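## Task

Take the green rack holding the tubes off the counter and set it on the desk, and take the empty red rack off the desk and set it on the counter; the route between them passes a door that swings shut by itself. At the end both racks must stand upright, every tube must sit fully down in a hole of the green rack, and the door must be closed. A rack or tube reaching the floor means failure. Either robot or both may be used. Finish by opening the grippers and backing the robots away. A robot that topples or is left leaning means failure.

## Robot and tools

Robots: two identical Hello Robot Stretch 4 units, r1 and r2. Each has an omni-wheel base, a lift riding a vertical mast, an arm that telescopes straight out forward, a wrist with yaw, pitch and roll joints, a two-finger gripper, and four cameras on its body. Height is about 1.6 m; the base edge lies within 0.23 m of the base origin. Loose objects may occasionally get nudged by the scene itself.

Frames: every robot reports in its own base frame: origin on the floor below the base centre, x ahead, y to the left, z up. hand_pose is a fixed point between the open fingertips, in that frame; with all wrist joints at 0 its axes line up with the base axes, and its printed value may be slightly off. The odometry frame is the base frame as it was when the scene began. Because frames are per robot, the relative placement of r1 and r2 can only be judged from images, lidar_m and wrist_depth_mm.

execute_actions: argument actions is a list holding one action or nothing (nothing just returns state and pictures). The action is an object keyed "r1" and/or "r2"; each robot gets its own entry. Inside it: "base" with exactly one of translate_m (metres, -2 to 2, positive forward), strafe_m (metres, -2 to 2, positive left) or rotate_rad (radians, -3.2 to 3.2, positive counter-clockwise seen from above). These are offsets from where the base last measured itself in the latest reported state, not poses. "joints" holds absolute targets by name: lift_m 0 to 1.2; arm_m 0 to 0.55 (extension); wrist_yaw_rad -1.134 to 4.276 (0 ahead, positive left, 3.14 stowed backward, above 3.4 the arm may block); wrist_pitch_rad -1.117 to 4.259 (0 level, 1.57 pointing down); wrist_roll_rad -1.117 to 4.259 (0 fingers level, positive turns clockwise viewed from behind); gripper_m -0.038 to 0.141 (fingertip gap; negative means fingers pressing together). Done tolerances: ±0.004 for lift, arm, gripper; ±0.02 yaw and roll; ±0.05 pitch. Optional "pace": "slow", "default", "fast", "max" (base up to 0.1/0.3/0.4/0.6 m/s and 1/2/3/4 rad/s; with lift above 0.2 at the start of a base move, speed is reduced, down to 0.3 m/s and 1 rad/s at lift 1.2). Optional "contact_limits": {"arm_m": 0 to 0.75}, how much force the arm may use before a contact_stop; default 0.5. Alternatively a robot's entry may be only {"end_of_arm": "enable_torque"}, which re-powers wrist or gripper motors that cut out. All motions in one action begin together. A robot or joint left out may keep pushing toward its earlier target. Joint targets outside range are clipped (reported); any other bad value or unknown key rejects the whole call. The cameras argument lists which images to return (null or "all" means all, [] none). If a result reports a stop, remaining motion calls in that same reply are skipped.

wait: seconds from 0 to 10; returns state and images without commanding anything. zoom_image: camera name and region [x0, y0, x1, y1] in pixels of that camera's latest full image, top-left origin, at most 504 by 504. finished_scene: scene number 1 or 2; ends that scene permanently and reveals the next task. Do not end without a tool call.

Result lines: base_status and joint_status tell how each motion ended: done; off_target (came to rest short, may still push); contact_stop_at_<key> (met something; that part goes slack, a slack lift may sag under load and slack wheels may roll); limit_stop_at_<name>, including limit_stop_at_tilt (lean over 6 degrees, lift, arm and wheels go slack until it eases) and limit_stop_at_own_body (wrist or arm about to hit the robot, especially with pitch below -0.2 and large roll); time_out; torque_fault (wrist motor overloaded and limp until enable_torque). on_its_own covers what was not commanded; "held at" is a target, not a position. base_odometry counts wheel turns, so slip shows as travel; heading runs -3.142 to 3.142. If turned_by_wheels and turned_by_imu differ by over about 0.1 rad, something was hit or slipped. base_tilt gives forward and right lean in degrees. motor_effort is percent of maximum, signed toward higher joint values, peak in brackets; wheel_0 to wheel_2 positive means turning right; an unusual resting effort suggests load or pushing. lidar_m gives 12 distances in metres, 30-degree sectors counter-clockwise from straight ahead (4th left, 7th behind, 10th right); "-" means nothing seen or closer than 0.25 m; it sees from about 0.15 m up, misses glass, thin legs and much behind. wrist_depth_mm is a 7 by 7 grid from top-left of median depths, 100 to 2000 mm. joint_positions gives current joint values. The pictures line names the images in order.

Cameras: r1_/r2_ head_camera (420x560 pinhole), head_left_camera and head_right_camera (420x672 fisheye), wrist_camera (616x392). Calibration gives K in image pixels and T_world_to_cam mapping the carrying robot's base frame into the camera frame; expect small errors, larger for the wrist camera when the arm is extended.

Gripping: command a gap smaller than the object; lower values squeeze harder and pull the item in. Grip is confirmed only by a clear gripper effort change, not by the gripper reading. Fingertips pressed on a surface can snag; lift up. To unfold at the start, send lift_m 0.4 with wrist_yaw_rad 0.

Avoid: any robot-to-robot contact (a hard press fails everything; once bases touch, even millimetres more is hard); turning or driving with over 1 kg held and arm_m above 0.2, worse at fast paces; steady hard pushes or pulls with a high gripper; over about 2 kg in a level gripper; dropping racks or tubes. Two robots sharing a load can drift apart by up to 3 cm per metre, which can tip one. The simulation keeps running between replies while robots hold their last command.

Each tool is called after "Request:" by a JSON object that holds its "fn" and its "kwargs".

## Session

Request:
{"fn": "execute_actions", "kwargs": {"actions": []}}

Scene clock: 0.00 s.
r1.base_odometry: x=+0.000 y=+0.000 heading=+0.000 (m, m, rad; r1's odometry frame)
r1.turned_by_wheels: +0.000 (rad since the last result)
r1.turned_by_imu: +0.000 (rad since the last result)
r1.base_tilt: forward=+0.0 right=-0.1 (deg)
r1.lidar_m: 1.36 1.39 1.30 1.12 0.77 0.70 0.72 0.76 0.70 0.72 0.91 2.29
r1.base_status: not commanded
r1.joint_positions: lift_m=+0.264 arm_m=-0.001 wrist_yaw_rad=+3.096 wrist_pitch_rad=-0.015 wrist_roll_rad=-0.014 gripper_m=+0.057
r1.joint_status: not commanded
r1.motor_effort: lift_m=+19 arm_m=+0 wrist_yaw_rad=-1 wrist_pitch_rad=-6 wrist_roll_rad=+0 gripper_m=-3 wheel_0=+0 wheel_1=+0 wheel_2=+0 (%)
r1.hand_pose: x=-0.1143 y=+0.1006 z=+0.4463 quat_wxyz=(+0.023, +0.007, -0.007, +1.000) (m; r1's base frame)
r1.wrist_depth_mm: - 138 891 842 768 699 654 / - 130 878 831 759 699 654 / - 132 200 831 759 699 647 / 131 138 866 831 759 699 654 / 788 976 917 820 750 699 654 / 798 991 194 831 196 691 647 / 798 931 904 - 750 676 647
r2.base_odometry: x=+0.000 y=+0.000 heading=+0.000 (m, m, rad; r2's odometry frame)
r2.turned_by_wheels: +0.000 (rad since the last result)
r2.turned_by_imu: +0.000 (rad since the last result)
r2.base_tilt: forward=+0.1 right=-0.5 (deg)
r2.lidar_m: 2.38 1.59 0.90 0.74 0.75 0.82 0.69 0.66 0.79 1.46 1.76 2.08
r2.base_status: not commanded
r2.joint_positions: lift_m=+0.127 arm_m=+0.000 wrist_yaw_rad=+3.049 wrist_pitch_rad=+0.002 wrist_roll_rad=+0.020 gripper_m=+0.057
r2.joint_status: not commanded
r2.motor_effort: lift_m=+21 arm_m=+0 wrist_yaw_rad=+2 wrist_pitch_rad=-7 wrist_roll_rad=-1 gripper_m=+0 wheel_0=+0 wheel_1=+0 wheel_2=+0 (%)
r2.hand_pose: x=-0.1079 y=+0.1137 z=+0.3043 quat_wxyz=(+0.046, -0.001, +0.010, +0.999) (m; r2's base frame)
r2.wrist_depth_mm: - 143 842 917 976 946 741 / - 126 842 904 991 946 741 / 105 137 211 917 976 931 741 / 132 144 831 904 976 946 750 / 732 768 831 904 976 931 741 / 723 788 196 891 197 891 741 / 707 741 750 - 820 732 707
pictures: r1_head_camera, r1_head_left_camera, r1_head_right_camera, r1_wrist_camera, r2_head_camera, r2_head_left_camera, r2_head_right_camera, r2_wrist_camera
camera_calibration (this result's frames):
r1_wrist_camera: T_world_to_cam=[[0.0557361, 0.997708, 0.0383819, -0.121838], [-0.0236426, 0.0397497, -0.99893, 0.495046], [-0.998166, 0.054769, 0.0258039, 0.0944023], [0, 0, 0, 1]] pos_world=[0.112724, 0.0967102, 0.496756]
r2_wrist_camera: T_world_to_cam=[[0.0540674, 0.99852, -0.00588023, -0.095117], [0.0169563, -0.0068061, -0.999833, 0.358827], [-0.998393, 0.0539586, -0.0172992, 0.120503], [0, 0, 0, 1]] pos_world=[0.119368, 0.0909163, 0.360292]
Images, in order (width x height): r1_head_camera 420x560, r1_head_left_camera 420x672, r1_head_right_camera 420x672, r1_wrist_camera 616x392, r2_head_camera 420x560, r2_head_left_camera 420x672, r2_head_right_camera 420x672, r2_wrist_camera 616x392.

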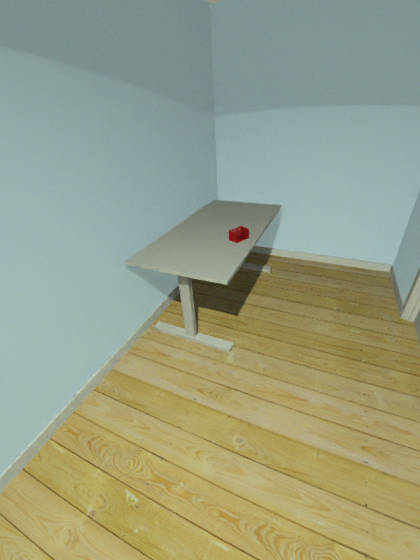

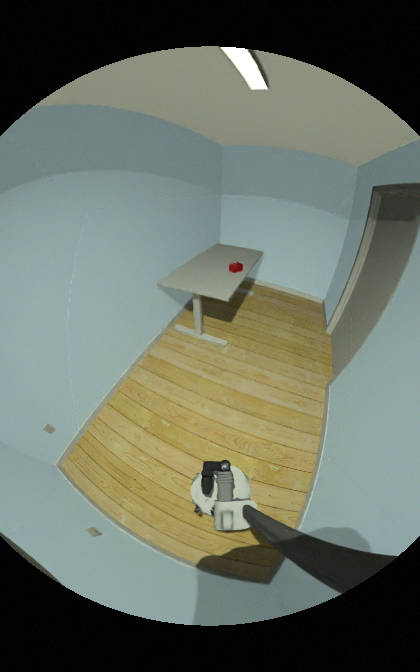

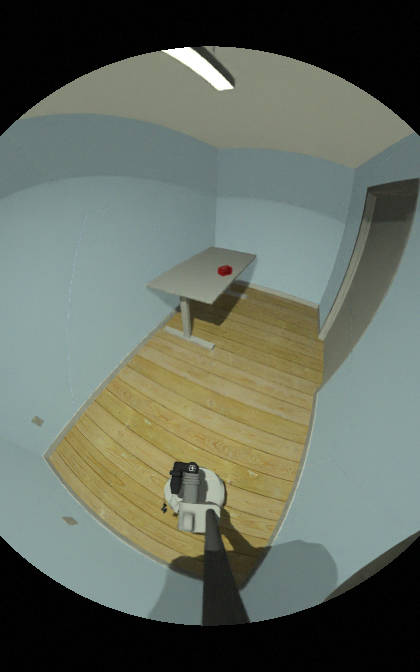

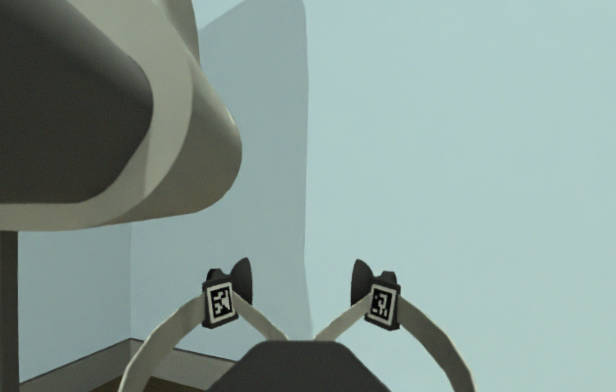

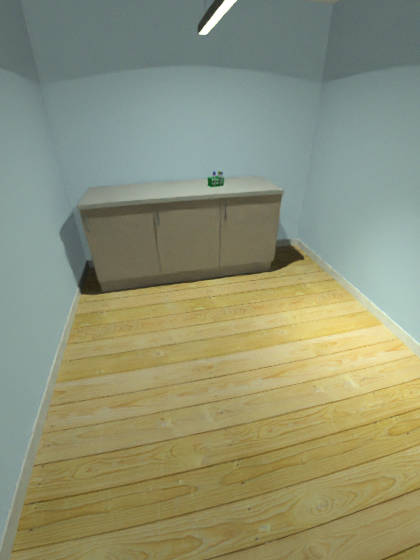

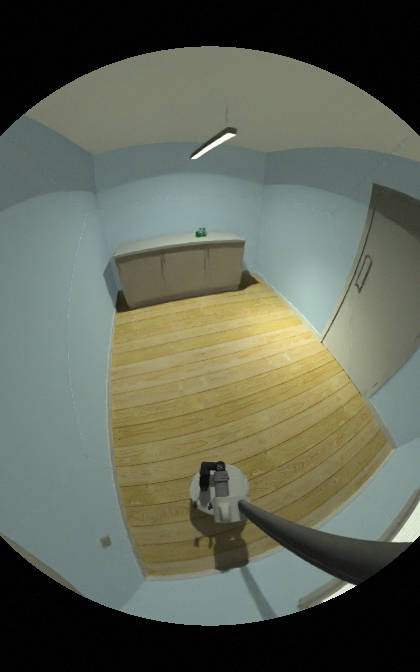

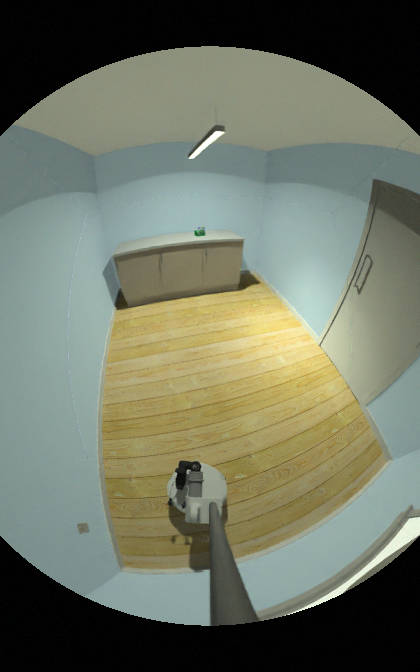

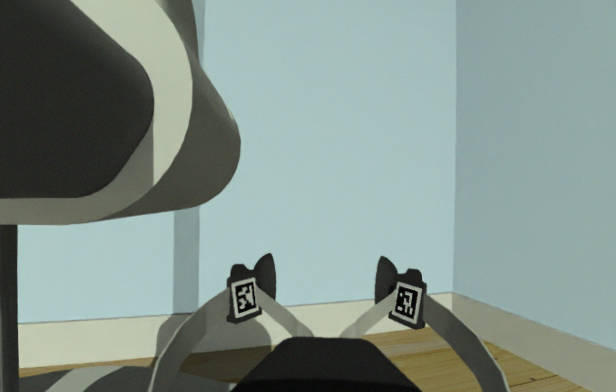

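Now the hinge is on the window side.

Request:
{"fn": "zoom_image", "kwargs": {"camera": "r1_head_camera", "region": [190, 195, 290, 275]}}

Request:
{"fn": "zoom_image", "kwargs": {"camera": "r2_head_camera", "region": [175, 155, 255, 215]}}

Region (190, 195, 290, 275) of r1_head_camera's 420x560 image, scaled by 5.040, with more detail than that image has; it fills the top 403 rows of this view, and the rest is white.

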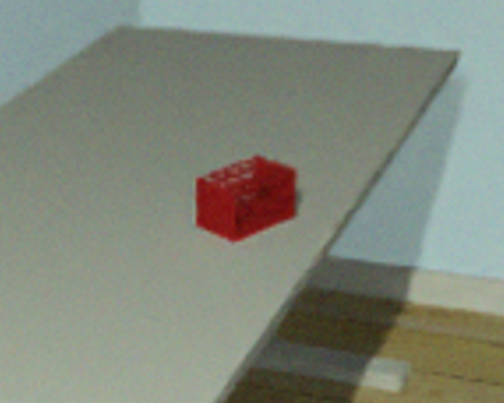

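Region (175, 155, 255, 215) of r2_head_camera's 420x560 image, scaled by 6.300, with more detail than that image has; it fills the top 378 rows of this view, and the rest is white.

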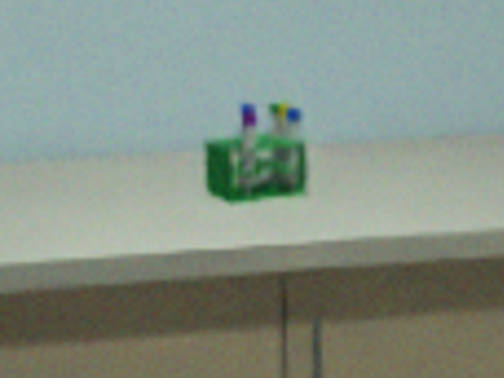

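Request:
{"fn": "execute_actions", "kwargs": {"actions": [{"r1":{"base":{"rotate_rad":-0.504}},"r2":{"base":{"rotate_rad":-0.08}}}], "cameras": []}}

Request:
{"fn": "execute_actions", "kwargs": {"actions": [{"r1":{"base":{"translate_m":1.33},"joints":{"lift_m":0.66,"wrist_yaw_rad":0,"gripper_m":0.141,"wrist_roll_rad":0,"wrist_pitch_rad":0.03},"pace":"fast"},"r2":{"base":{"translate_m":1.7},"joints":{"lift_m":0.85,"wrist_yaw_rad":0,"gripper_m":0.141,"wrist_roll_rad":0.025,"wrist_pitch_rad":0.03},"pace":"fast"}}], "cameras": []}}

Request:
{"fn": "execute_actions", "kwargs": {"actions": [{"r1":{"base":{"rotate_rad":1.19}},"r2":{"base":{"rotate_rad":0.365}}}], "cameras": ["r1_head_camera","r1_wrist_camera","r2_head_camera","r2_wrist_camera"]}}

Scene clock: 16.30 s.
r1.base_odometry: x=+0.000 y=+0.000 heading=-0.504 (m, m, rad; r1's odometry frame)
r1.turned_by_wheels: -0.504 (rad since the last result)
r1.turned_by_imu: -0.514 (rad since the last result)
r1.base_tilt: forward=+0.0 right=-0.1 (deg)
r1.lidar_m: 2.33 1.37 1.38 1.30 1.10 0.75 0.70 0.73 0.75 0.71 0.72 0.95
r1.base_status: done
r1.joint_positions: lift_m=+0.264 arm_m=-0.001 wrist_yaw_rad=+3.096 wrist_pitch_rad=-0.015 wrist_roll_rad=-0.014 gripper_m=+0.057
r1.joint_status: not commanded
r1.motor_effort: lift_m=+20(19) arm_m=+0(0) wrist_yaw_rad=+0(0) wrist_pitch_rad=-5(6) wrist_roll_rad=-1(0) gripper_m=-2(2) wheel_0=+1(6) wheel_1=+1(9) wheel_2=+1(9) (%)
r1.hand_pose: x=-0.1143 y=+0.1006 z=+0.4463 quat_wxyz=(+0.023, +0.007, -0.007, +1.000) (m; r1's base frame)
r1.wrist_depth_mm: - 138 809 854 878 904 946 / - 130 809 842 854 904 931 / - 131 201 842 878 904 946 / 131 138 798 831 866 891 917 / 759 788 809 831 878 891 917 / 750 778 193 831 195 904 931 / 750 768 809 - 866 891 931
r2.base_odometry: x=+0.000 y=+0.000 heading=-0.080 (m, m, rad; r2's odometry frame)
r2.turned_by_wheels: -0.080 (rad since the last result)
r2.turned_by_imu: -0.078 (rad since the last result)
r2.base_tilt: forward=+0.1 right=-0.6 (deg)
r2.lidar_m: 2.37 1.80 0.95 0.75 0.76 0.85 0.70 0.66 0.77 1.26 1.80 1.96
r2.base_status: done
r2.joint_positions: lift_m=+0.127 arm_m=+0.000 wrist_yaw_rad=+3.049 wrist_pitch_rad=+0.002 wrist_roll_rad=+0.020 gripper_m=+0.057
r2.joint_status: not commanded
r2.motor_effort: lift_m=+21(21) arm_m=-1(1) wrist_yaw_rad=+2(2) wrist_pitch_rad=-7(7) wrist_roll_rad=-1(1) gripper_m=-3(2) wheel_0=+0(4) wheel_1=+0(5) wheel_2=-1(3) (%)
r2.hand_pose: x=-0.1079 y=+0.1137 z=+0.3043 quat_wxyz=(+0.046, -0.001, +0.010, +0.999) (m; r2's base frame)
r2.wrist_depth_mm: - 143 854 960 1025 891 707 / - 126 831 946 1042 878 715 / 104 138 211 931 1060 904 707 / 132 144 854 946 1025 891 707 / 723 798 831 946 1025 878 707 / 715 778 196 917 197 820 699 / 707 759 759 - 831 723 691
pictures: none
No camera images: the call's "cameras" was empty. Leave "cameras" out to get every camera's image.

Scene clock: 21.93 s.
r1.base_odometry: x=+1.165 y=-0.642 heading=-0.504 (m, m, rad; r1's odometry frame)
r1.turned_by_wheels: +0.000 (rad since the last result)
r1.turned_by_imu: +0.001 (rad since the last result)
r1.base_tilt: forward=+0.1 right=+0.0 (deg)
r1.lidar_m: 1.72 0.95 0.64 0.60 1.43 1.87 2.03 0.95 0.65 0.58 0.70 0.92
r1.base_status: done
r1.joint_positions: lift_m=+0.660 arm_m=-0.001 wrist_yaw_rad=+0.000 wrist_pitch_rad=+0.032 wrist_roll_rad=+0.000 gripper_m=+0.141
r1.joint_status: all done
r1.motor_effort: lift_m=+21(21) arm_m=+0(0) wrist_yaw_rad=-1(7) wrist_pitch_rad=-6(8) wrist_roll_rad=+1(1) gripper_m=+0(4) wheel_0=+0(9) wheel_1=+1(8) wheel_2=+0(15) (%)
r1.hand_pose: x=+0.4582 y=-0.0873 z=+0.8288 quat_wxyz=(+1.000, +0.000, +0.016, +0.000) (m; r1's base frame)
r1.wrist_depth_mm: 1366 1397 1430 1464 1464 866 691 / 1397 1397 1464 1464 1499 866 699 / 1397 1430 1464 1499 1537 866 707 / 1397 1430 1464 1464 1537 878 715 / 1397 1430 1464 1499 1537 878 715 / 1397 1430 1464 1499 1255 723 715 / 1430 1430 1499 - 1397 831 732
r2.base_odometry: x=+1.695 y=-0.136 heading=-0.080 (m, m, rad; r2's odometry frame)
r2.turned_by_wheels: +0.000 (rad since the last result)
r2.turned_by_imu: +0.001 (rad since the last result)
r2.base_tilt: forward=+0.0 right=-0.5 (deg)
r2.lidar_m: 0.79 0.77 0.89 1.32 1.32 1.48 2.30 2.26 1.53 1.25 1.23 0.98
r2.base_status: done
r2.joint_positions: lift_m=+0.850 arm_m=+0.000 wrist_yaw_rad=+0.000 wrist_pitch_rad=+0.032 wrist_roll_rad=+0.025 gripper_m=+0.141
r2.joint_status: all done
r2.motor_effort: lift_m=+23(26) arm_m=-1(1) wrist_yaw_rad=+1(5) wrist_pitch_rad=-7(11) wrist_roll_rad=+0(2) gripper_m=+2(0) wheel_0=+0(5) wheel_1=+0(6) wheel_2=-1(15) (%)
r2.hand_pose: x=+0.4596 y=-0.0874 z=+1.0187 quat_wxyz=(+1.000, +0.012, +0.016, +0.000) (m; r2's base frame)
r2.wrist_depth_mm: 1060 1098 1229 1308 1397 1430 1118 / 1042 1118 1205 1281 1430 1430 1138 / 1078 1138 1205 1281 1430 1430 1118 / 1078 1118 1205 1281 1430 1464 1118 / 809 831 866 878 904 1366 1118 / 549 580 621 661 723 197 1118 / 554 591 654 - 759 1464 1138
pictures: none
No camera images: the call's "cameras" was empty. Leave "cameras" out to get every camera's image.

Scene clock: 23.77 s.
r1.base_odometry: x=+1.165 y=-0.642 heading=+0.685 (m, m, rad; r1's odometry frame)
r1.turned_by_wheels: +1.189 (rad since the last result)
r1.turned_by_imu: +1.213 (rad since the last result)
r1.base_tilt: forward=+0.0 right=+0.0 (deg)
r1.lidar_m: 0.62 0.60 1.50 2.08 1.92 0.81 0.61 0.59 0.72 1.07 1.71 0.79
r1.base_status: done
r1.joint_positions: lift_m=+0.660 arm_m=-0.001 wrist_yaw_rad=+0.000 wrist_pitch_rad=+0.032 wrist_roll_rad=+0.000 gripper_m=+0.141
r1.joint_status: not commanded
r1.motor_effort: lift_m=+20(21) arm_m=+0(0) wrist_yaw_rad=-1(1) wrist_pitch_rad=-6(6) wrist_roll_rad=+1(1) gripper_m=+0(1) wheel_0=-3(6) wheel_1=-3(8) wheel_2=-3(9) (%)
r1.hand_pose: x=+0.4582 y=-0.0874 z=+0.8288 quat_wxyz=(+1.000, +0.000, +0.016, +0.000) (m; r1's base frame)
r1.wrist_depth_mm: 991 1078 1205 1336 1537 1661 1397 / 991 1098 1205 1366 1576 1708 1397 / 1008 1098 1205 1366 1537 1708 1397 / 1008 1098 1205 1430 1576 1708 1397 / 820 831 842 732 732 831 991 / 455 392 433 504 559 1205 1397 / 362 891 1205 - 1576 1537 1397
r2.base_odometry: x=+1.695 y=-0.136 heading=+0.285 (m, m, rad; r2's odometry frame)
r2.turned_by_wheels: +0.365 (rad since the last result)
r2.turned_by_imu: +0.359 (rad since the last result)
r2.base_tilt: forward=+0.1 right=-0.6 (deg)
r2.lidar_m: 0.77 0.82 1.15 1.33 1.40 1.97 2.28 1.78 1.27 1.22 1.29 0.82
r2.base_status: done
r2.joint_positions: lift_m=+0.850 arm_m=+0.000 wrist_yaw_rad=+0.000 wrist_pitch_rad=+0.032 wrist_roll_rad=+0.025 gripper_m=+0.141
r2.joint_status: not commanded
r2.motor_effort: lift_m=+23(23) arm_m=-1(0) wrist_yaw_rad=+1(1) wrist_pitch_rad=-7(6) wrist_roll_rad=+0(0) gripper_m=+1(3) wheel_0=+0(6) wheel_1=+1(5) wheel_2=+0(7) (%)
r2.hand_pose: x=+0.4596 y=-0.0874 z=+1.0187 quat_wxyz=(+1.000, +0.012, +0.016, +0.000) (m; r2's base frame)
r2.wrist_depth_mm: 1229 1229 1205 1182 1182 1138 1118 / 1281 1229 1182 1205 1182 1160 1182 / 1255 1255 1229 1205 1229 1182 1138 / 1255 1229 1229 1182 1182 1160 1205 / 831 842 866 831 904 904 1138 / 634 603 585 591 580 197 585 / 640 621 615 - 603 597 591
pictures: r1_head_camera, r1_wrist_camera, r2_head_camera, r2_wrist_camera
camera_calibration (this result's frames):
r1_wrist_camera: T_world_to_cam=[[-0.00835949, -0.999644, 0.0253536, -0.115273], [-0.0219226, -0.0251652, -0.999443, 0.892102], [0.999725, -0.00891065, -0.0217045, -0.215416], [0, 0, 0, 1]] pos_world=[0.23395, -0.0947016, 0.889852]
r2_wrist_camera: T_world_to_cam=[[0.0383444, -0.999195, -0.0117583, -0.0821263], [-0.0477703, 0.00992057, -0.998809, 1.09227], [0.998122, 0.0388604, -0.0473515, -0.177996], [0, 0, 0, 1]] pos_world=[0.232989, -0.0859791, 1.08157]
Images, in order (width x height): r1_head_camera 420x560, r1_wrist_camera 616x392, r2_head_camera 420x560, r2_wrist_camera 616x392.

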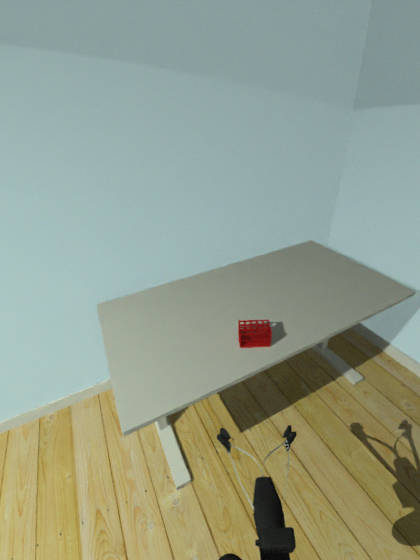

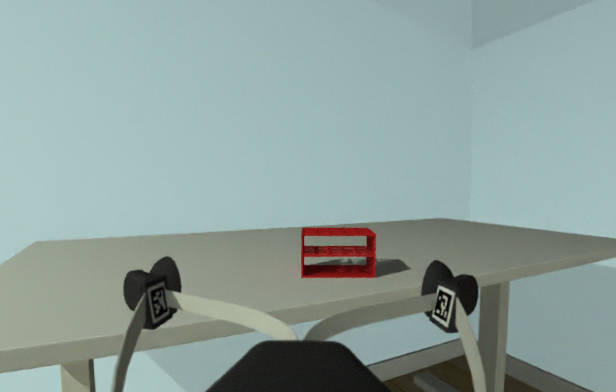

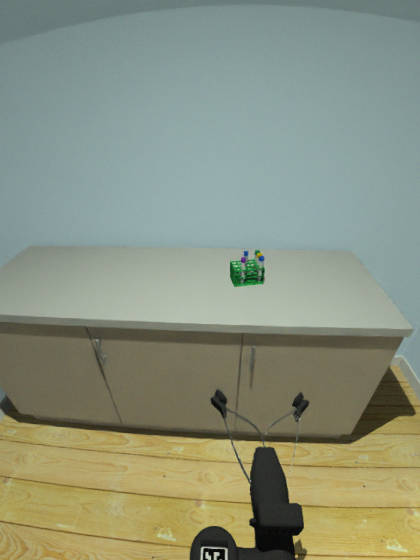

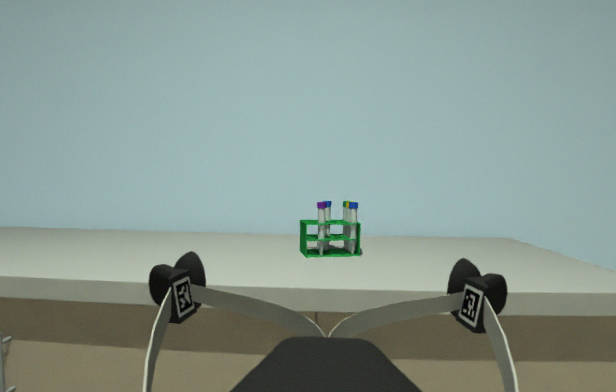

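Request:
{"fn": "zoom_image", "kwargs": {"camera": "r2_head_camera", "region": [210, 240, 290, 300]}}

Request:
{"fn": "zoom_image", "kwargs": {"camera": "r2_wrist_camera", "region": [280, 190, 380, 270]}}

Request:
{"fn": "zoom_image", "kwargs": {"camera": "r1_head_camera", "region": [215, 305, 295, 365]}}

Request:
{"fn": "zoom_image", "kwargs": {"camera": "r1_wrist_camera", "region": [280, 210, 400, 290]}}

Region (210, 240, 290, 300) of r2_head_camera's 420x560 image, scaled by 6.300, with more detail than that image has; it fills the top 378 rows of this view, and the rest is white.

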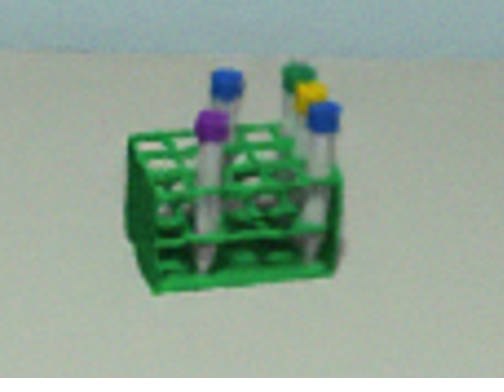

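Region (280, 190, 380, 270) of r2_wrist_camera's 616x392 image, scaled by 5.040; it fills the top 403 rows of this view, and the rest is white.

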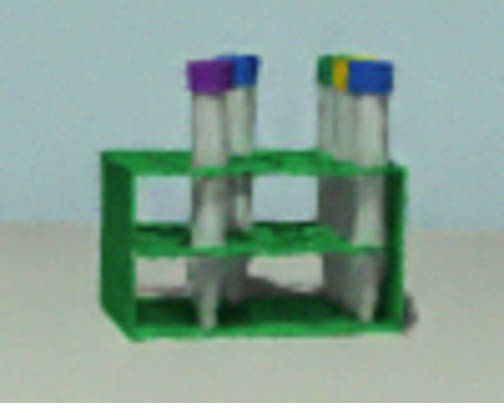

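Region (215, 305, 295, 365) of r1_head_camera's 420x560 image, scaled by 6.300, with more detail than that image has; it fills the top 378 rows of this view, and the rest is white.

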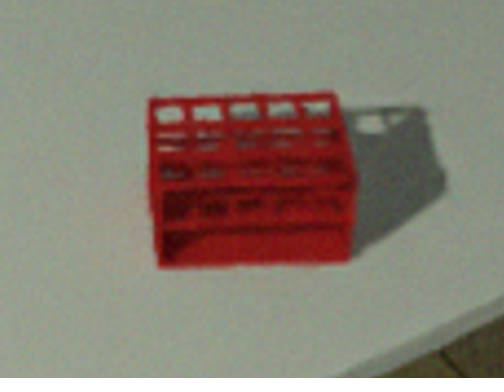

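Region (280, 210, 400, 290) of r1_wrist_camera's 616x392 image, scaled by 4.200.

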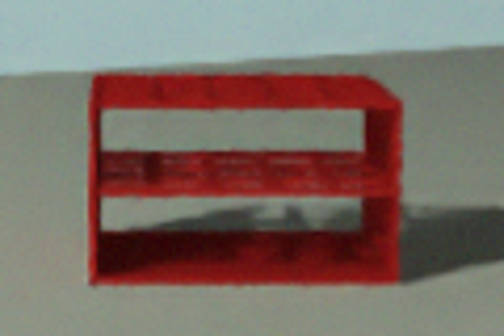

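Request:
{"fn": "execute_actions", "kwargs": {"actions": [{"r1":{"base":{"strafe_m":-0.065},"joints":{"lift_m":0.62,"arm_m":0.2}},"r2":{"base":{"rotate_rad":0.264}}}], "cameras": ["r1_wrist_camera"]}}

Request:
{"fn": "execute_actions", "kwargs": {"actions": [{"r2":{"base":{"strafe_m":-0.29},"joints":{"lift_m":0.82,"arm_m":0.3}}}], "cameras": ["r2_wrist_camera","r2_head_camera"]}}

Scene clock: 38.17 s.
r1.base_odometry: x=+1.206 y=-0.692 heading=+0.685 (m, m, rad; r1's odometry frame)
r1.turned_by_wheels: +0.000 (rad since the last result)
r1.turned_by_imu: +0.000 (rad since the last result)
r1.base_tilt: forward=+0.1 right=+0.0 (deg)
r1.lidar_m: 0.64 0.63 1.52 2.15 1.83 0.79 0.59 0.58 0.68 1.01 1.66 0.84
r1.base_status: done
r1.joint_positions: lift_m=+0.620 arm_m=+0.199 wrist_yaw_rad=+0.000 wrist_pitch_rad=+0.032 wrist_roll_rad=+0.000 gripper_m=+0.141
r1.joint_status: all done
r1.motor_effort: lift_m=+17(21) arm_m=+6(6) wrist_yaw_rad=+0(0) wrist_pitch_rad=-6(6) wrist_roll_rad=+0(1) gripper_m=+2(0) wheel_0=+0(10) wheel_1=-2(10) wheel_2=+0(4) (%)
r1.hand_pose: x=+0.6583 y=-0.0874 z=+0.7891 quat_wxyz=(+1.000, +0.000, +0.016, +0.000) (m; r1's base frame)
r1.wrist_depth_mm: 878 960 1042 1182 1366 1499 1255 / 866 946 1060 1205 1366 1499 1255 / 878 976 1078 1205 1366 1464 1281 / 878 976 1078 1160 1397 1499 1281 / 615 627 549 554 627 640 627 / 345 297 303 357 359 433 1255 / 247 259 283 - 1430 1042 1281
r2.base_odometry: x=+1.695 y=-0.136 heading=+0.549 (m, m, rad; r2's odometry frame)
r2.turned_by_wheels: +0.264 (rad since the last result)
r2.turned_by_imu: +0.261 (rad since the last result)
r2.base_tilt: forward=+0.1 right=-0.6 (deg)
r2.lidar_m: 0.78 0.93 1.31 1.30 1.55 2.28 2.29 1.38 1.25 1.25 0.93 0.78
r2.base_status: done
r2.joint_positions: lift_m=+0.850 arm_m=+0.000 wrist_yaw_rad=+0.000 wrist_pitch_rad=+0.032 wrist_roll_rad=+0.025 gripper_m=+0.141
r2.joint_status: not commanded
r2.motor_effort: lift_m=+23(23) arm_m=-1(1) wrist_yaw_rad=+2(1) wrist_pitch_rad=-7(6) wrist_roll_rad=+0(0) gripper_m=+1(5) wheel_0=+0(5) wheel_1=-1(5) wheel_2=+2(5) (%)
r2.hand_pose: x=+0.4596 y=-0.0874 z=+1.0187 quat_wxyz=(+1.000, +0.012, +0.016, +0.000) (m; r2's base frame)
r2.wrist_depth_mm: 1336 1499 1366 1229 1182 1060 1008 / 1366 1499 1308 1205 1182 1060 1025 / 1366 1499 1366 1255 1160 1078 1008 / 1397 1537 1336 1255 1138 1042 1025 / 820 842 866 878 891 759 904 / 809 759 634 603 564 197 496 / 831 750 683 - 564 544 508
pictures: r1_wrist_camera
camera_calibration (this result's frames):
r1_wrist_camera: T_world_to_cam=[[-0.00838595, -0.999645, 0.0253055, -0.112546], [-0.021868, -0.025117, -0.999445, 0.856785], [0.999726, -0.00893468, -0.0216496, -0.4163], [0, 0, 0, 1]] pos_world=[0.433978, -0.0947057, 0.850145]
Images, in order (width x height): r1_wrist_camera 616x392.

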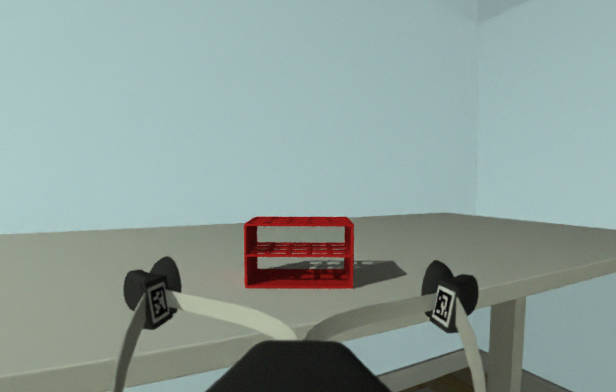

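Scene clock: 40.47 s.
r1.base_odometry: x=+1.206 y=-0.692 heading=+0.685 (m, m, rad; r1's odometry frame)
r1.turned_by_wheels: +0.000 (rad since the last result)
r1.turned_by_imu: +0.000 (rad since the last result)
r1.base_tilt: forward=+0.2 right=+0.0 (deg)
r1.lidar_m: 0.64 0.62 1.53 2.14 1.83 0.78 0.58 0.57 0.70 1.00 1.66 0.83
r1.base_status: not commanded
r1.joint_positions: lift_m=+0.620 arm_m=+0.199 wrist_yaw_rad=+0.000 wrist_pitch_rad=+0.032 wrist_roll_rad=+0.000 gripper_m=+0.141
r1.joint_status: not commanded
r1.motor_effort: lift_m=+17(17) arm_m=+6(6) wrist_yaw_rad=-1(2) wrist_pitch_rad=-6(6) wrist_roll_rad=+0(0) gripper_m=+0(1) wheel_0=+1(1) wheel_1=-2(2) wheel_2=-1(0) (%)
r1.hand_pose: x=+0.6583 y=-0.0874 z=+0.7891 quat_wxyz=(+1.000, +0.000, +0.016, +0.000) (m; r1's base frame)
r1.wrist_depth_mm: 866 960 1078 1205 1366 1464 1255 / 866 960 1078 1160 1397 1464 1255 / 878 976 1078 1205 1397 1499 1281 / 891 976 1078 1205 1336 1537 1255 / 615 627 554 554 640 627 627 / 345 297 303 353 362 430 1229 / 247 259 282 - 1430 1042 1255
r2.base_odometry: x=+1.846 y=-0.383 heading=+0.549 (m, m, rad; r2's odometry frame)
r2.turned_by_wheels: +0.000 (rad since the last result)
r2.turned_by_imu: +0.001 (rad since the last result)
r2.base_tilt: forward=+0.1 right=-0.6 (deg)
r2.lidar_m: 0.72 0.84 1.51 1.60 1.91 2.34 1.90 1.14 0.96 0.97 1.16 0.70
r2.base_status: done
r2.joint_positions: lift_m=+0.820 arm_m=+0.299 wrist_yaw_rad=+0.000 wrist_pitch_rad=+0.032 wrist_roll_rad=+0.025 gripper_m=+0.141
r2.joint_status: all done
r2.motor_effort: lift_m=+18(23) arm_m=+6(6) wrist_yaw_rad=+2(2) wrist_pitch_rad=-7(8) wrist_roll_rad=+0(0) gripper_m=-3(0) wheel_0=+0(7) wheel_1=+0(9) wheel_2=+1(3) (%)
r2.hand_pose: x=+0.7582 y=-0.0874 z=+0.9891 quat_wxyz=(+1.000, +0.012, +0.016, +0.000) (m; r2's base frame)
r2.wrist_depth_mm: 1118 1025 917 842 788 741 691 / 1160 1025 917 866 820 750 699 / 1138 1025 946 854 809 741 707 / 1138 1025 946 842 798 759 707 / 661 683 699 521 627 741 699 / 379 353 334 397 368 198 397 / 286 268 272 - 293 276 282
pictures: r2_head_camera, r2_wrist_camera
camera_calibration (this result's frames):
r2_wrist_camera: T_world_to_cam=[[0.0382871, -0.999197, -0.0118068, -0.0938497], [-0.0477596, 0.00997214, -0.998809, 1.07699], [0.998125, 0.0388054, -0.0473395, -0.477483], [0, 0, 0, 1]] pos_world=[0.531618, -0.0859853, 1.052]
Images, in order (width x height): r2_head_camera 420x560, r2_wrist_camera 616x392.

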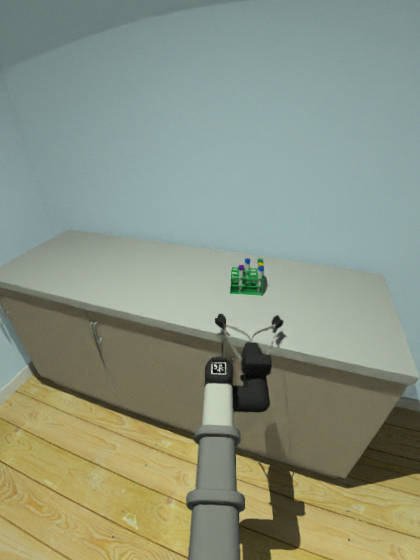

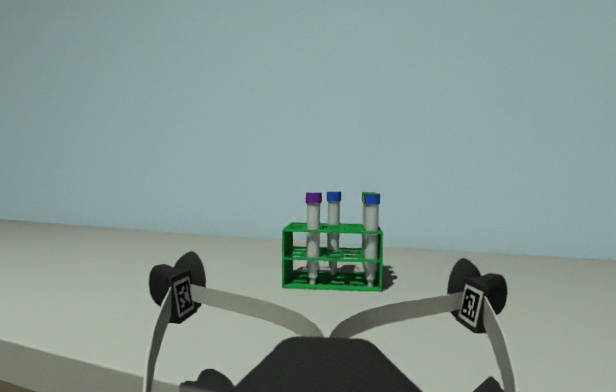

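Request:
{"fn": "execute_actions", "kwargs": {"actions": [{"r1":{"joints":{"lift_m":0.604,"arm_m":0.4}},"r2":{"base":{"strafe_m":-0.01},"joints":{"lift_m":0.794,"arm_m":0.44}}}], "cameras": ["r1_wrist_camera","r2_wrist_camera"]}}

Scene clock: 47.57 s.
r1.base_odometry: x=+1.206 y=-0.692 heading=+0.685 (m, m, rad; r1's odometry frame)
r1.turned_by_wheels: +0.000 (rad since the last result)
r1.turned_by_imu: +0.000 (rad since the last result)
r1.base_tilt: forward=+0.1 right=-0.1 (deg)
r1.lidar_m: 0.65 0.61 1.51 2.15 1.87 0.78 0.59 0.56 0.70 1.00 1.66 0.87
r1.base_status: not commanded
r1.joint_positions: lift_m=+0.604 arm_m=+0.399 wrist_yaw_rad=+0.000 wrist_pitch_rad=+0.032 wrist_roll_rad=+0.000 gripper_m=+0.141
r1.joint_status: all done
r1.motor_effort: lift_m=+17(18) arm_m=+6(5) wrist_yaw_rad=-1(0) wrist_pitch_rad=-6(6) wrist_roll_rad=+0(0) gripper_m=+0(1) wheel_0=+1(1) wheel_1=-2(2) wheel_2=+0(0) (%)
r1.hand_pose: x=+0.8583 y=-0.0874 z=+0.7731 quat_wxyz=(+1.000, +0.000, +0.016, +0.000) (m; r1's base frame)
r1.wrist_depth_mm: 732 798 891 976 1118 1308 1182 / 732 809 891 991 1138 1336 1160 / 741 798 891 1025 1138 1308 1205 / 741 798 904 1008 1160 1308 1205 / 535 544 281 480 480 544 539 / 298 256 221 244 220 259 303 / 213 210 223 - 214 211 216
r2.base_odometry: x=+1.851 y=-0.392 heading=+0.549 (m, m, rad; r2's odometry frame)
r2.turned_by_wheels: +0.000 (rad since the last result)
r2.turned_by_imu: +0.001 (rad since the last result)
r2.base_tilt: forward=+0.1 right=-0.6 (deg)
r2.lidar_m: 0.71 0.83 1.50 1.62 1.92 2.35 1.87 1.10 0.95 0.95 1.16 0.69
r2.base_status: done
r2.joint_positions: lift_m=+0.794 arm_m=+0.439 wrist_yaw_rad=+0.000 wrist_pitch_rad=+0.032 wrist_roll_rad=+0.025 gripper_m=+0.141
r2.joint_status: all done
r2.motor_effort: lift_m=+17(16) arm_m=+6(6) wrist_yaw_rad=+2(3) wrist_pitch_rad=-6(7) wrist_roll_rad=+0(0) gripper_m=+1(2) wheel_0=-2(7) wheel_1=+0(6) wheel_2=+0(1) (%)
r2.hand_pose: x=+0.8982 y=-0.0874 z=+0.9631 quat_wxyz=(+1.000, +0.012, +0.016, +0.000) (m; r2's base frame)
r2.wrist_depth_mm: 946 854 788 715 676 621 591 / 946 854 768 707 668 621 580 / 946 854 788 715 683 627 591 / 960 866 788 379 668 627 591 / 544 554 564 375 449 591 585 / 306 286 270 324 297 197 322 / 219 218 221 - 237 222 236
pictures: r1_wrist_camera, r2_wrist_camera
camera_calibration (this result's frames):
r1_wrist_camera: T_world_to_cam=[[-0.00839665, -0.999645, 0.0252983, -0.110452], [-0.021858, -0.0251096, -0.999446, 0.845167], [0.999726, -0.00894497, -0.0216394, -0.616601], [0, 0, 0, 1]] pos_world=[0.633979, -0.0947068, 0.83415]
r2_wrist_camera: T_world_to_cam=[[0.03836, -0.999194, -0.0118077, -0.0995594], [-0.0477748, 0.00996899, -0.998808, 1.05777], [0.998121, 0.0388784, -0.0473539, -0.618422], [0, 0, 0, 1]] pos_world=[0.671614, -0.0859808, 1.02605]
Images, in order (width x height): r1_wrist_camera 616x392, r2_wrist_camera 616x392.

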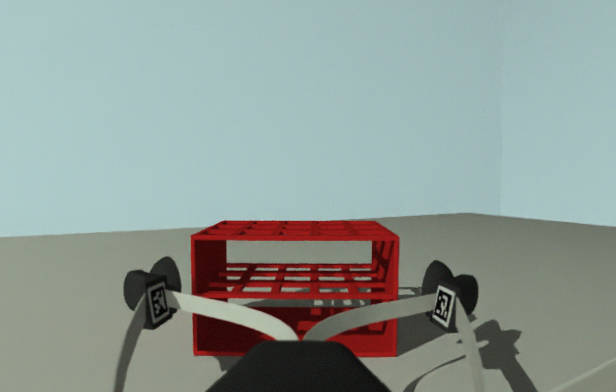

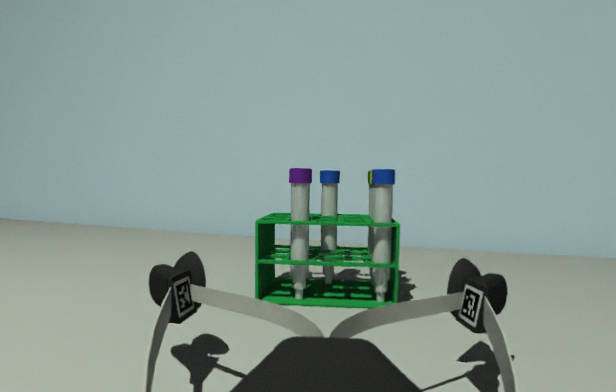

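Request:
{"fn": "execute_actions", "kwargs": {"actions": [{"r1":{"base":{"strafe_m":0.004},"pace":"slow"},"r2":{"base":{"translate_m":0.095},"pace":"slow"}}], "cameras": ["r2_wrist_camera"]}}

Request:
{"fn": "execute_actions", "kwargs": {"actions": [{"r1":{"joints":{"arm_m":0.445},"pace":"slow"},"r2":{"joints":{"arm_m":0.488},"pace":"slow"}}], "cameras": ["r1_wrist_camera","r2_wrist_camera"]}}

Scene clock: 53.00 s.
r1.base_odometry: x=+1.204 y=-0.689 heading=+0.685 (m, m, rad; r1's odometry frame)
r1.turned_by_wheels: +0.000 (rad since the last result)
r1.turned_by_imu: +0.000 (rad since the last result)
r1.base_tilt: forward=+0.0 right=-0.1 (deg)
r1.lidar_m: 0.64 0.62 1.52 2.15 1.84 0.78 0.58 0.58 0.70 1.02 1.66 0.88
r1.base_status: done
r1.joint_positions: lift_m=+0.604 arm_m=+0.399 wrist_yaw_rad=+0.000 wrist_pitch_rad=+0.032 wrist_roll_rad=+0.000 gripper_m=+0.141
r1.joint_status: not commanded
r1.motor_effort: lift_m=+17(17) arm_m=+6(6) wrist_yaw_rad=-1(1) wrist_pitch_rad=-5(5) wrist_roll_rad=+0(1) gripper_m=-1(0) wheel_0=-3(3) wheel_1=+3(5) wheel_2=+0(2) (%)
r1.hand_pose: x=+0.8583 y=-0.0874 z=+0.7731 quat_wxyz=(+1.000, +0.000, +0.016, +0.000) (m; r1's base frame)
r1.wrist_depth_mm: 732 798 878 991 1118 1308 1182 / 723 798 878 1008 1118 1308 1182 / 732 798 891 976 1138 1308 1182 / 741 809 904 1008 1118 1308 1182 / 539 544 418 480 421 549 544 / 300 258 233 245 220 260 301 / 213 211 223 - 213 213 216
r2.base_odometry: x=+1.932 y=-0.342 heading=+0.549 (m, m, rad; r2's odometry frame)
r2.turned_by_wheels: +0.000 (rad since the last result)
r2.turned_by_imu: +0.001 (rad since the last result)
r2.base_tilt: forward=+0.1 right=-0.6 (deg)
r2.lidar_m: 0.64 0.74 1.33 1.59 1.88 2.46 1.91 1.16 0.97 0.98 0.72 0.62
r2.base_status: done
r2.joint_positions: lift_m=+0.794 arm_m=+0.439 wrist_yaw_rad=+0.000 wrist_pitch_rad=+0.032 wrist_roll_rad=+0.025 gripper_m=+0.141
r2.joint_status: not commanded
r2.motor_effort: lift_m=+18(17) arm_m=+6(6) wrist_yaw_rad=+2(2) wrist_pitch_rad=-6(6) wrist_roll_rad=+0(0) gripper_m=+1(2) wheel_0=+1(2) wheel_1=+1(4) wheel_2=-1(5) (%)
r2.hand_pose: x=+0.8982 y=-0.0874 z=+0.9631 quat_wxyz=(+1.000, +0.012, +0.016, +0.000) (m; r2's base frame)
r2.wrist_depth_mm: 820 741 676 621 574 535 504 / 820 750 683 627 585 544 508 / 820 750 691 627 585 539 521 / 842 759 683 294 564 549 517 / 539 559 303 279 276 535 508 / 304 287 236 231 230 198 322 / 218 217 220 - 232 221 236
pictures: r2_wrist_camera
camera_calibration (this result's frames):
r2_wrist_camera: T_world_to_cam=[[0.0383602, -0.999194, -0.0118075, -0.0995598], [-0.0477747, 0.00996886, -0.998808, 1.05777], [0.998121, 0.0388786, -0.0473538, -0.618427], [0, 0, 0, 1]] pos_world=[0.671619, -0.0859808, 1.02605]
Images, in order (width x height): r2_wrist_camera 616x392.

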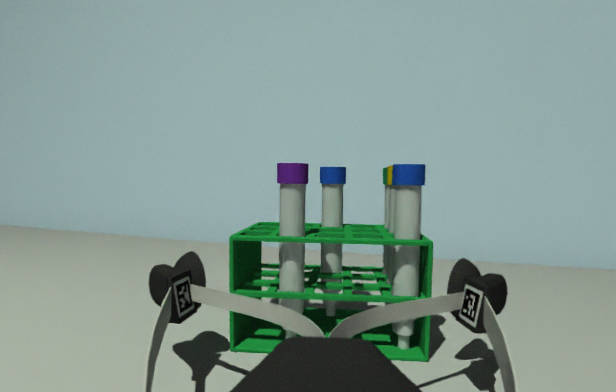

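Scene clock: 54.67 s.
r1.base_odometry: x=+1.204 y=-0.689 heading=+0.685 (m, m, rad; r1's odometry frame)
r1.turned_by_wheels: +0.000 (rad since the last result)
r1.turned_by_imu: +0.000 (rad since the last result)
r1.base_tilt: forward=+0.1 right=-0.1 (deg)
r1.lidar_m: 0.65 0.62 1.52 2.15 1.83 0.79 0.58 0.57 0.70 1.02 1.65 0.83
r1.base_status: not commanded
r1.joint_positions: lift_m=+0.604 arm_m=+0.444 wrist_yaw_rad=+0.000 wrist_pitch_rad=+0.032 wrist_roll_rad=+0.000 gripper_m=+0.141
r1.joint_status: all done
r1.motor_effort: lift_m=+17(17) arm_m=+6(6) wrist_yaw_rad=+0(2) wrist_pitch_rad=-6(6) wrist_roll_rad=+0(0) gripper_m=+1(1) wheel_0=-3(4) wheel_1=+3(3) wheel_2=+0(0) (%)
r1.hand_pose: x=+0.9032 y=-0.0874 z=+0.7731 quat_wxyz=(+1.000, +0.000, +0.016, +0.000) (m; r1's base frame)
r1.wrist_depth_mm: 691 759 842 960 1098 1255 1182 / 699 759 854 960 1078 1255 1182 / 707 768 842 976 1098 1281 1182 / 707 778 854 960 1078 1255 1182 / 535 544 246 267 267 554 539 / 300 257 205 239 211 259 303 / 213 211 207 - 208 211 216
r2.base_odometry: x=+1.932 y=-0.342 heading=+0.549 (m, m, rad; r2's odometry frame)
r2.turned_by_wheels: +0.000 (rad since the last result)
r2.turned_by_imu: +0.000 (rad since the last result)
r2.base_tilt: forward=+0.1 right=-0.7 (deg)
r2.lidar_m: 0.61 0.74 1.32 1.59 1.86 2.43 1.92 1.15 0.98 0.98 0.71 0.60
r2.base_status: not commanded
r2.joint_positions: lift_m=+0.794 arm_m=+0.487 wrist_yaw_rad=+0.000 wrist_pitch_rad=+0.032 wrist_roll_rad=+0.025 gripper_m=+0.141
r2.joint_status: all done
r2.motor_effort: lift_m=+18(17) arm_m=+6(6) wrist_yaw_rad=+2(2) wrist_pitch_rad=-7(6) wrist_roll_rad=+0(0) gripper_m=+3(2) wheel_0=+1(1) wheel_1=+1(1) wheel_2=-1(1) (%)
r2.hand_pose: x=+0.9462 y=-0.0874 z=+0.9631 quat_wxyz=(+1.000, +0.012, +0.016, +0.000) (m; r2's base frame)
r2.wrist_depth_mm: 768 683 634 569 539 496 466 / 750 699 621 574 535 496 477 / 759 691 634 574 539 500 477 / 778 699 634 250 250 504 469 / 535 554 430 202 200 496 473 / 304 287 198 202 199 192 324 / 219 217 215 - 204 209 235
pictures: r1_wrist_camera, r2_wrist_camera
camera_calibration (this result's frames):
r1_wrist_camera: T_world_to_cam=[[-0.00841325, -0.999645, 0.0252981, -0.110064], [-0.0218584, -0.0251091, -0.999446, 0.84615], [0.999726, -0.00896156, -0.0216394, -0.66156], [0, 0, 0, 1]] pos_world=[0.678948, -0.0947078, 0.83415]
r2_wrist_camera: T_world_to_cam=[[0.0382386, -0.999199, -0.0118076, -0.10132], [-0.0477735, 0.00997474, -0.998808, 1.06006], [0.998126, 0.0387572, -0.0473538, -0.666297], [0, 0, 0, 1]] pos_world=[0.719566, -0.0859883, 1.02605]
Images, in order (width x height): r1_wrist_camera 616x392, r2_wrist_camera 616x392.

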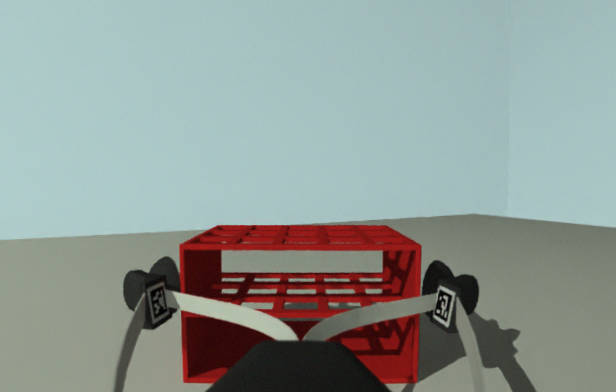

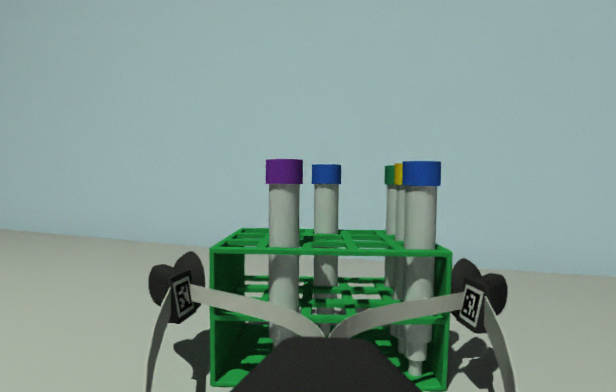

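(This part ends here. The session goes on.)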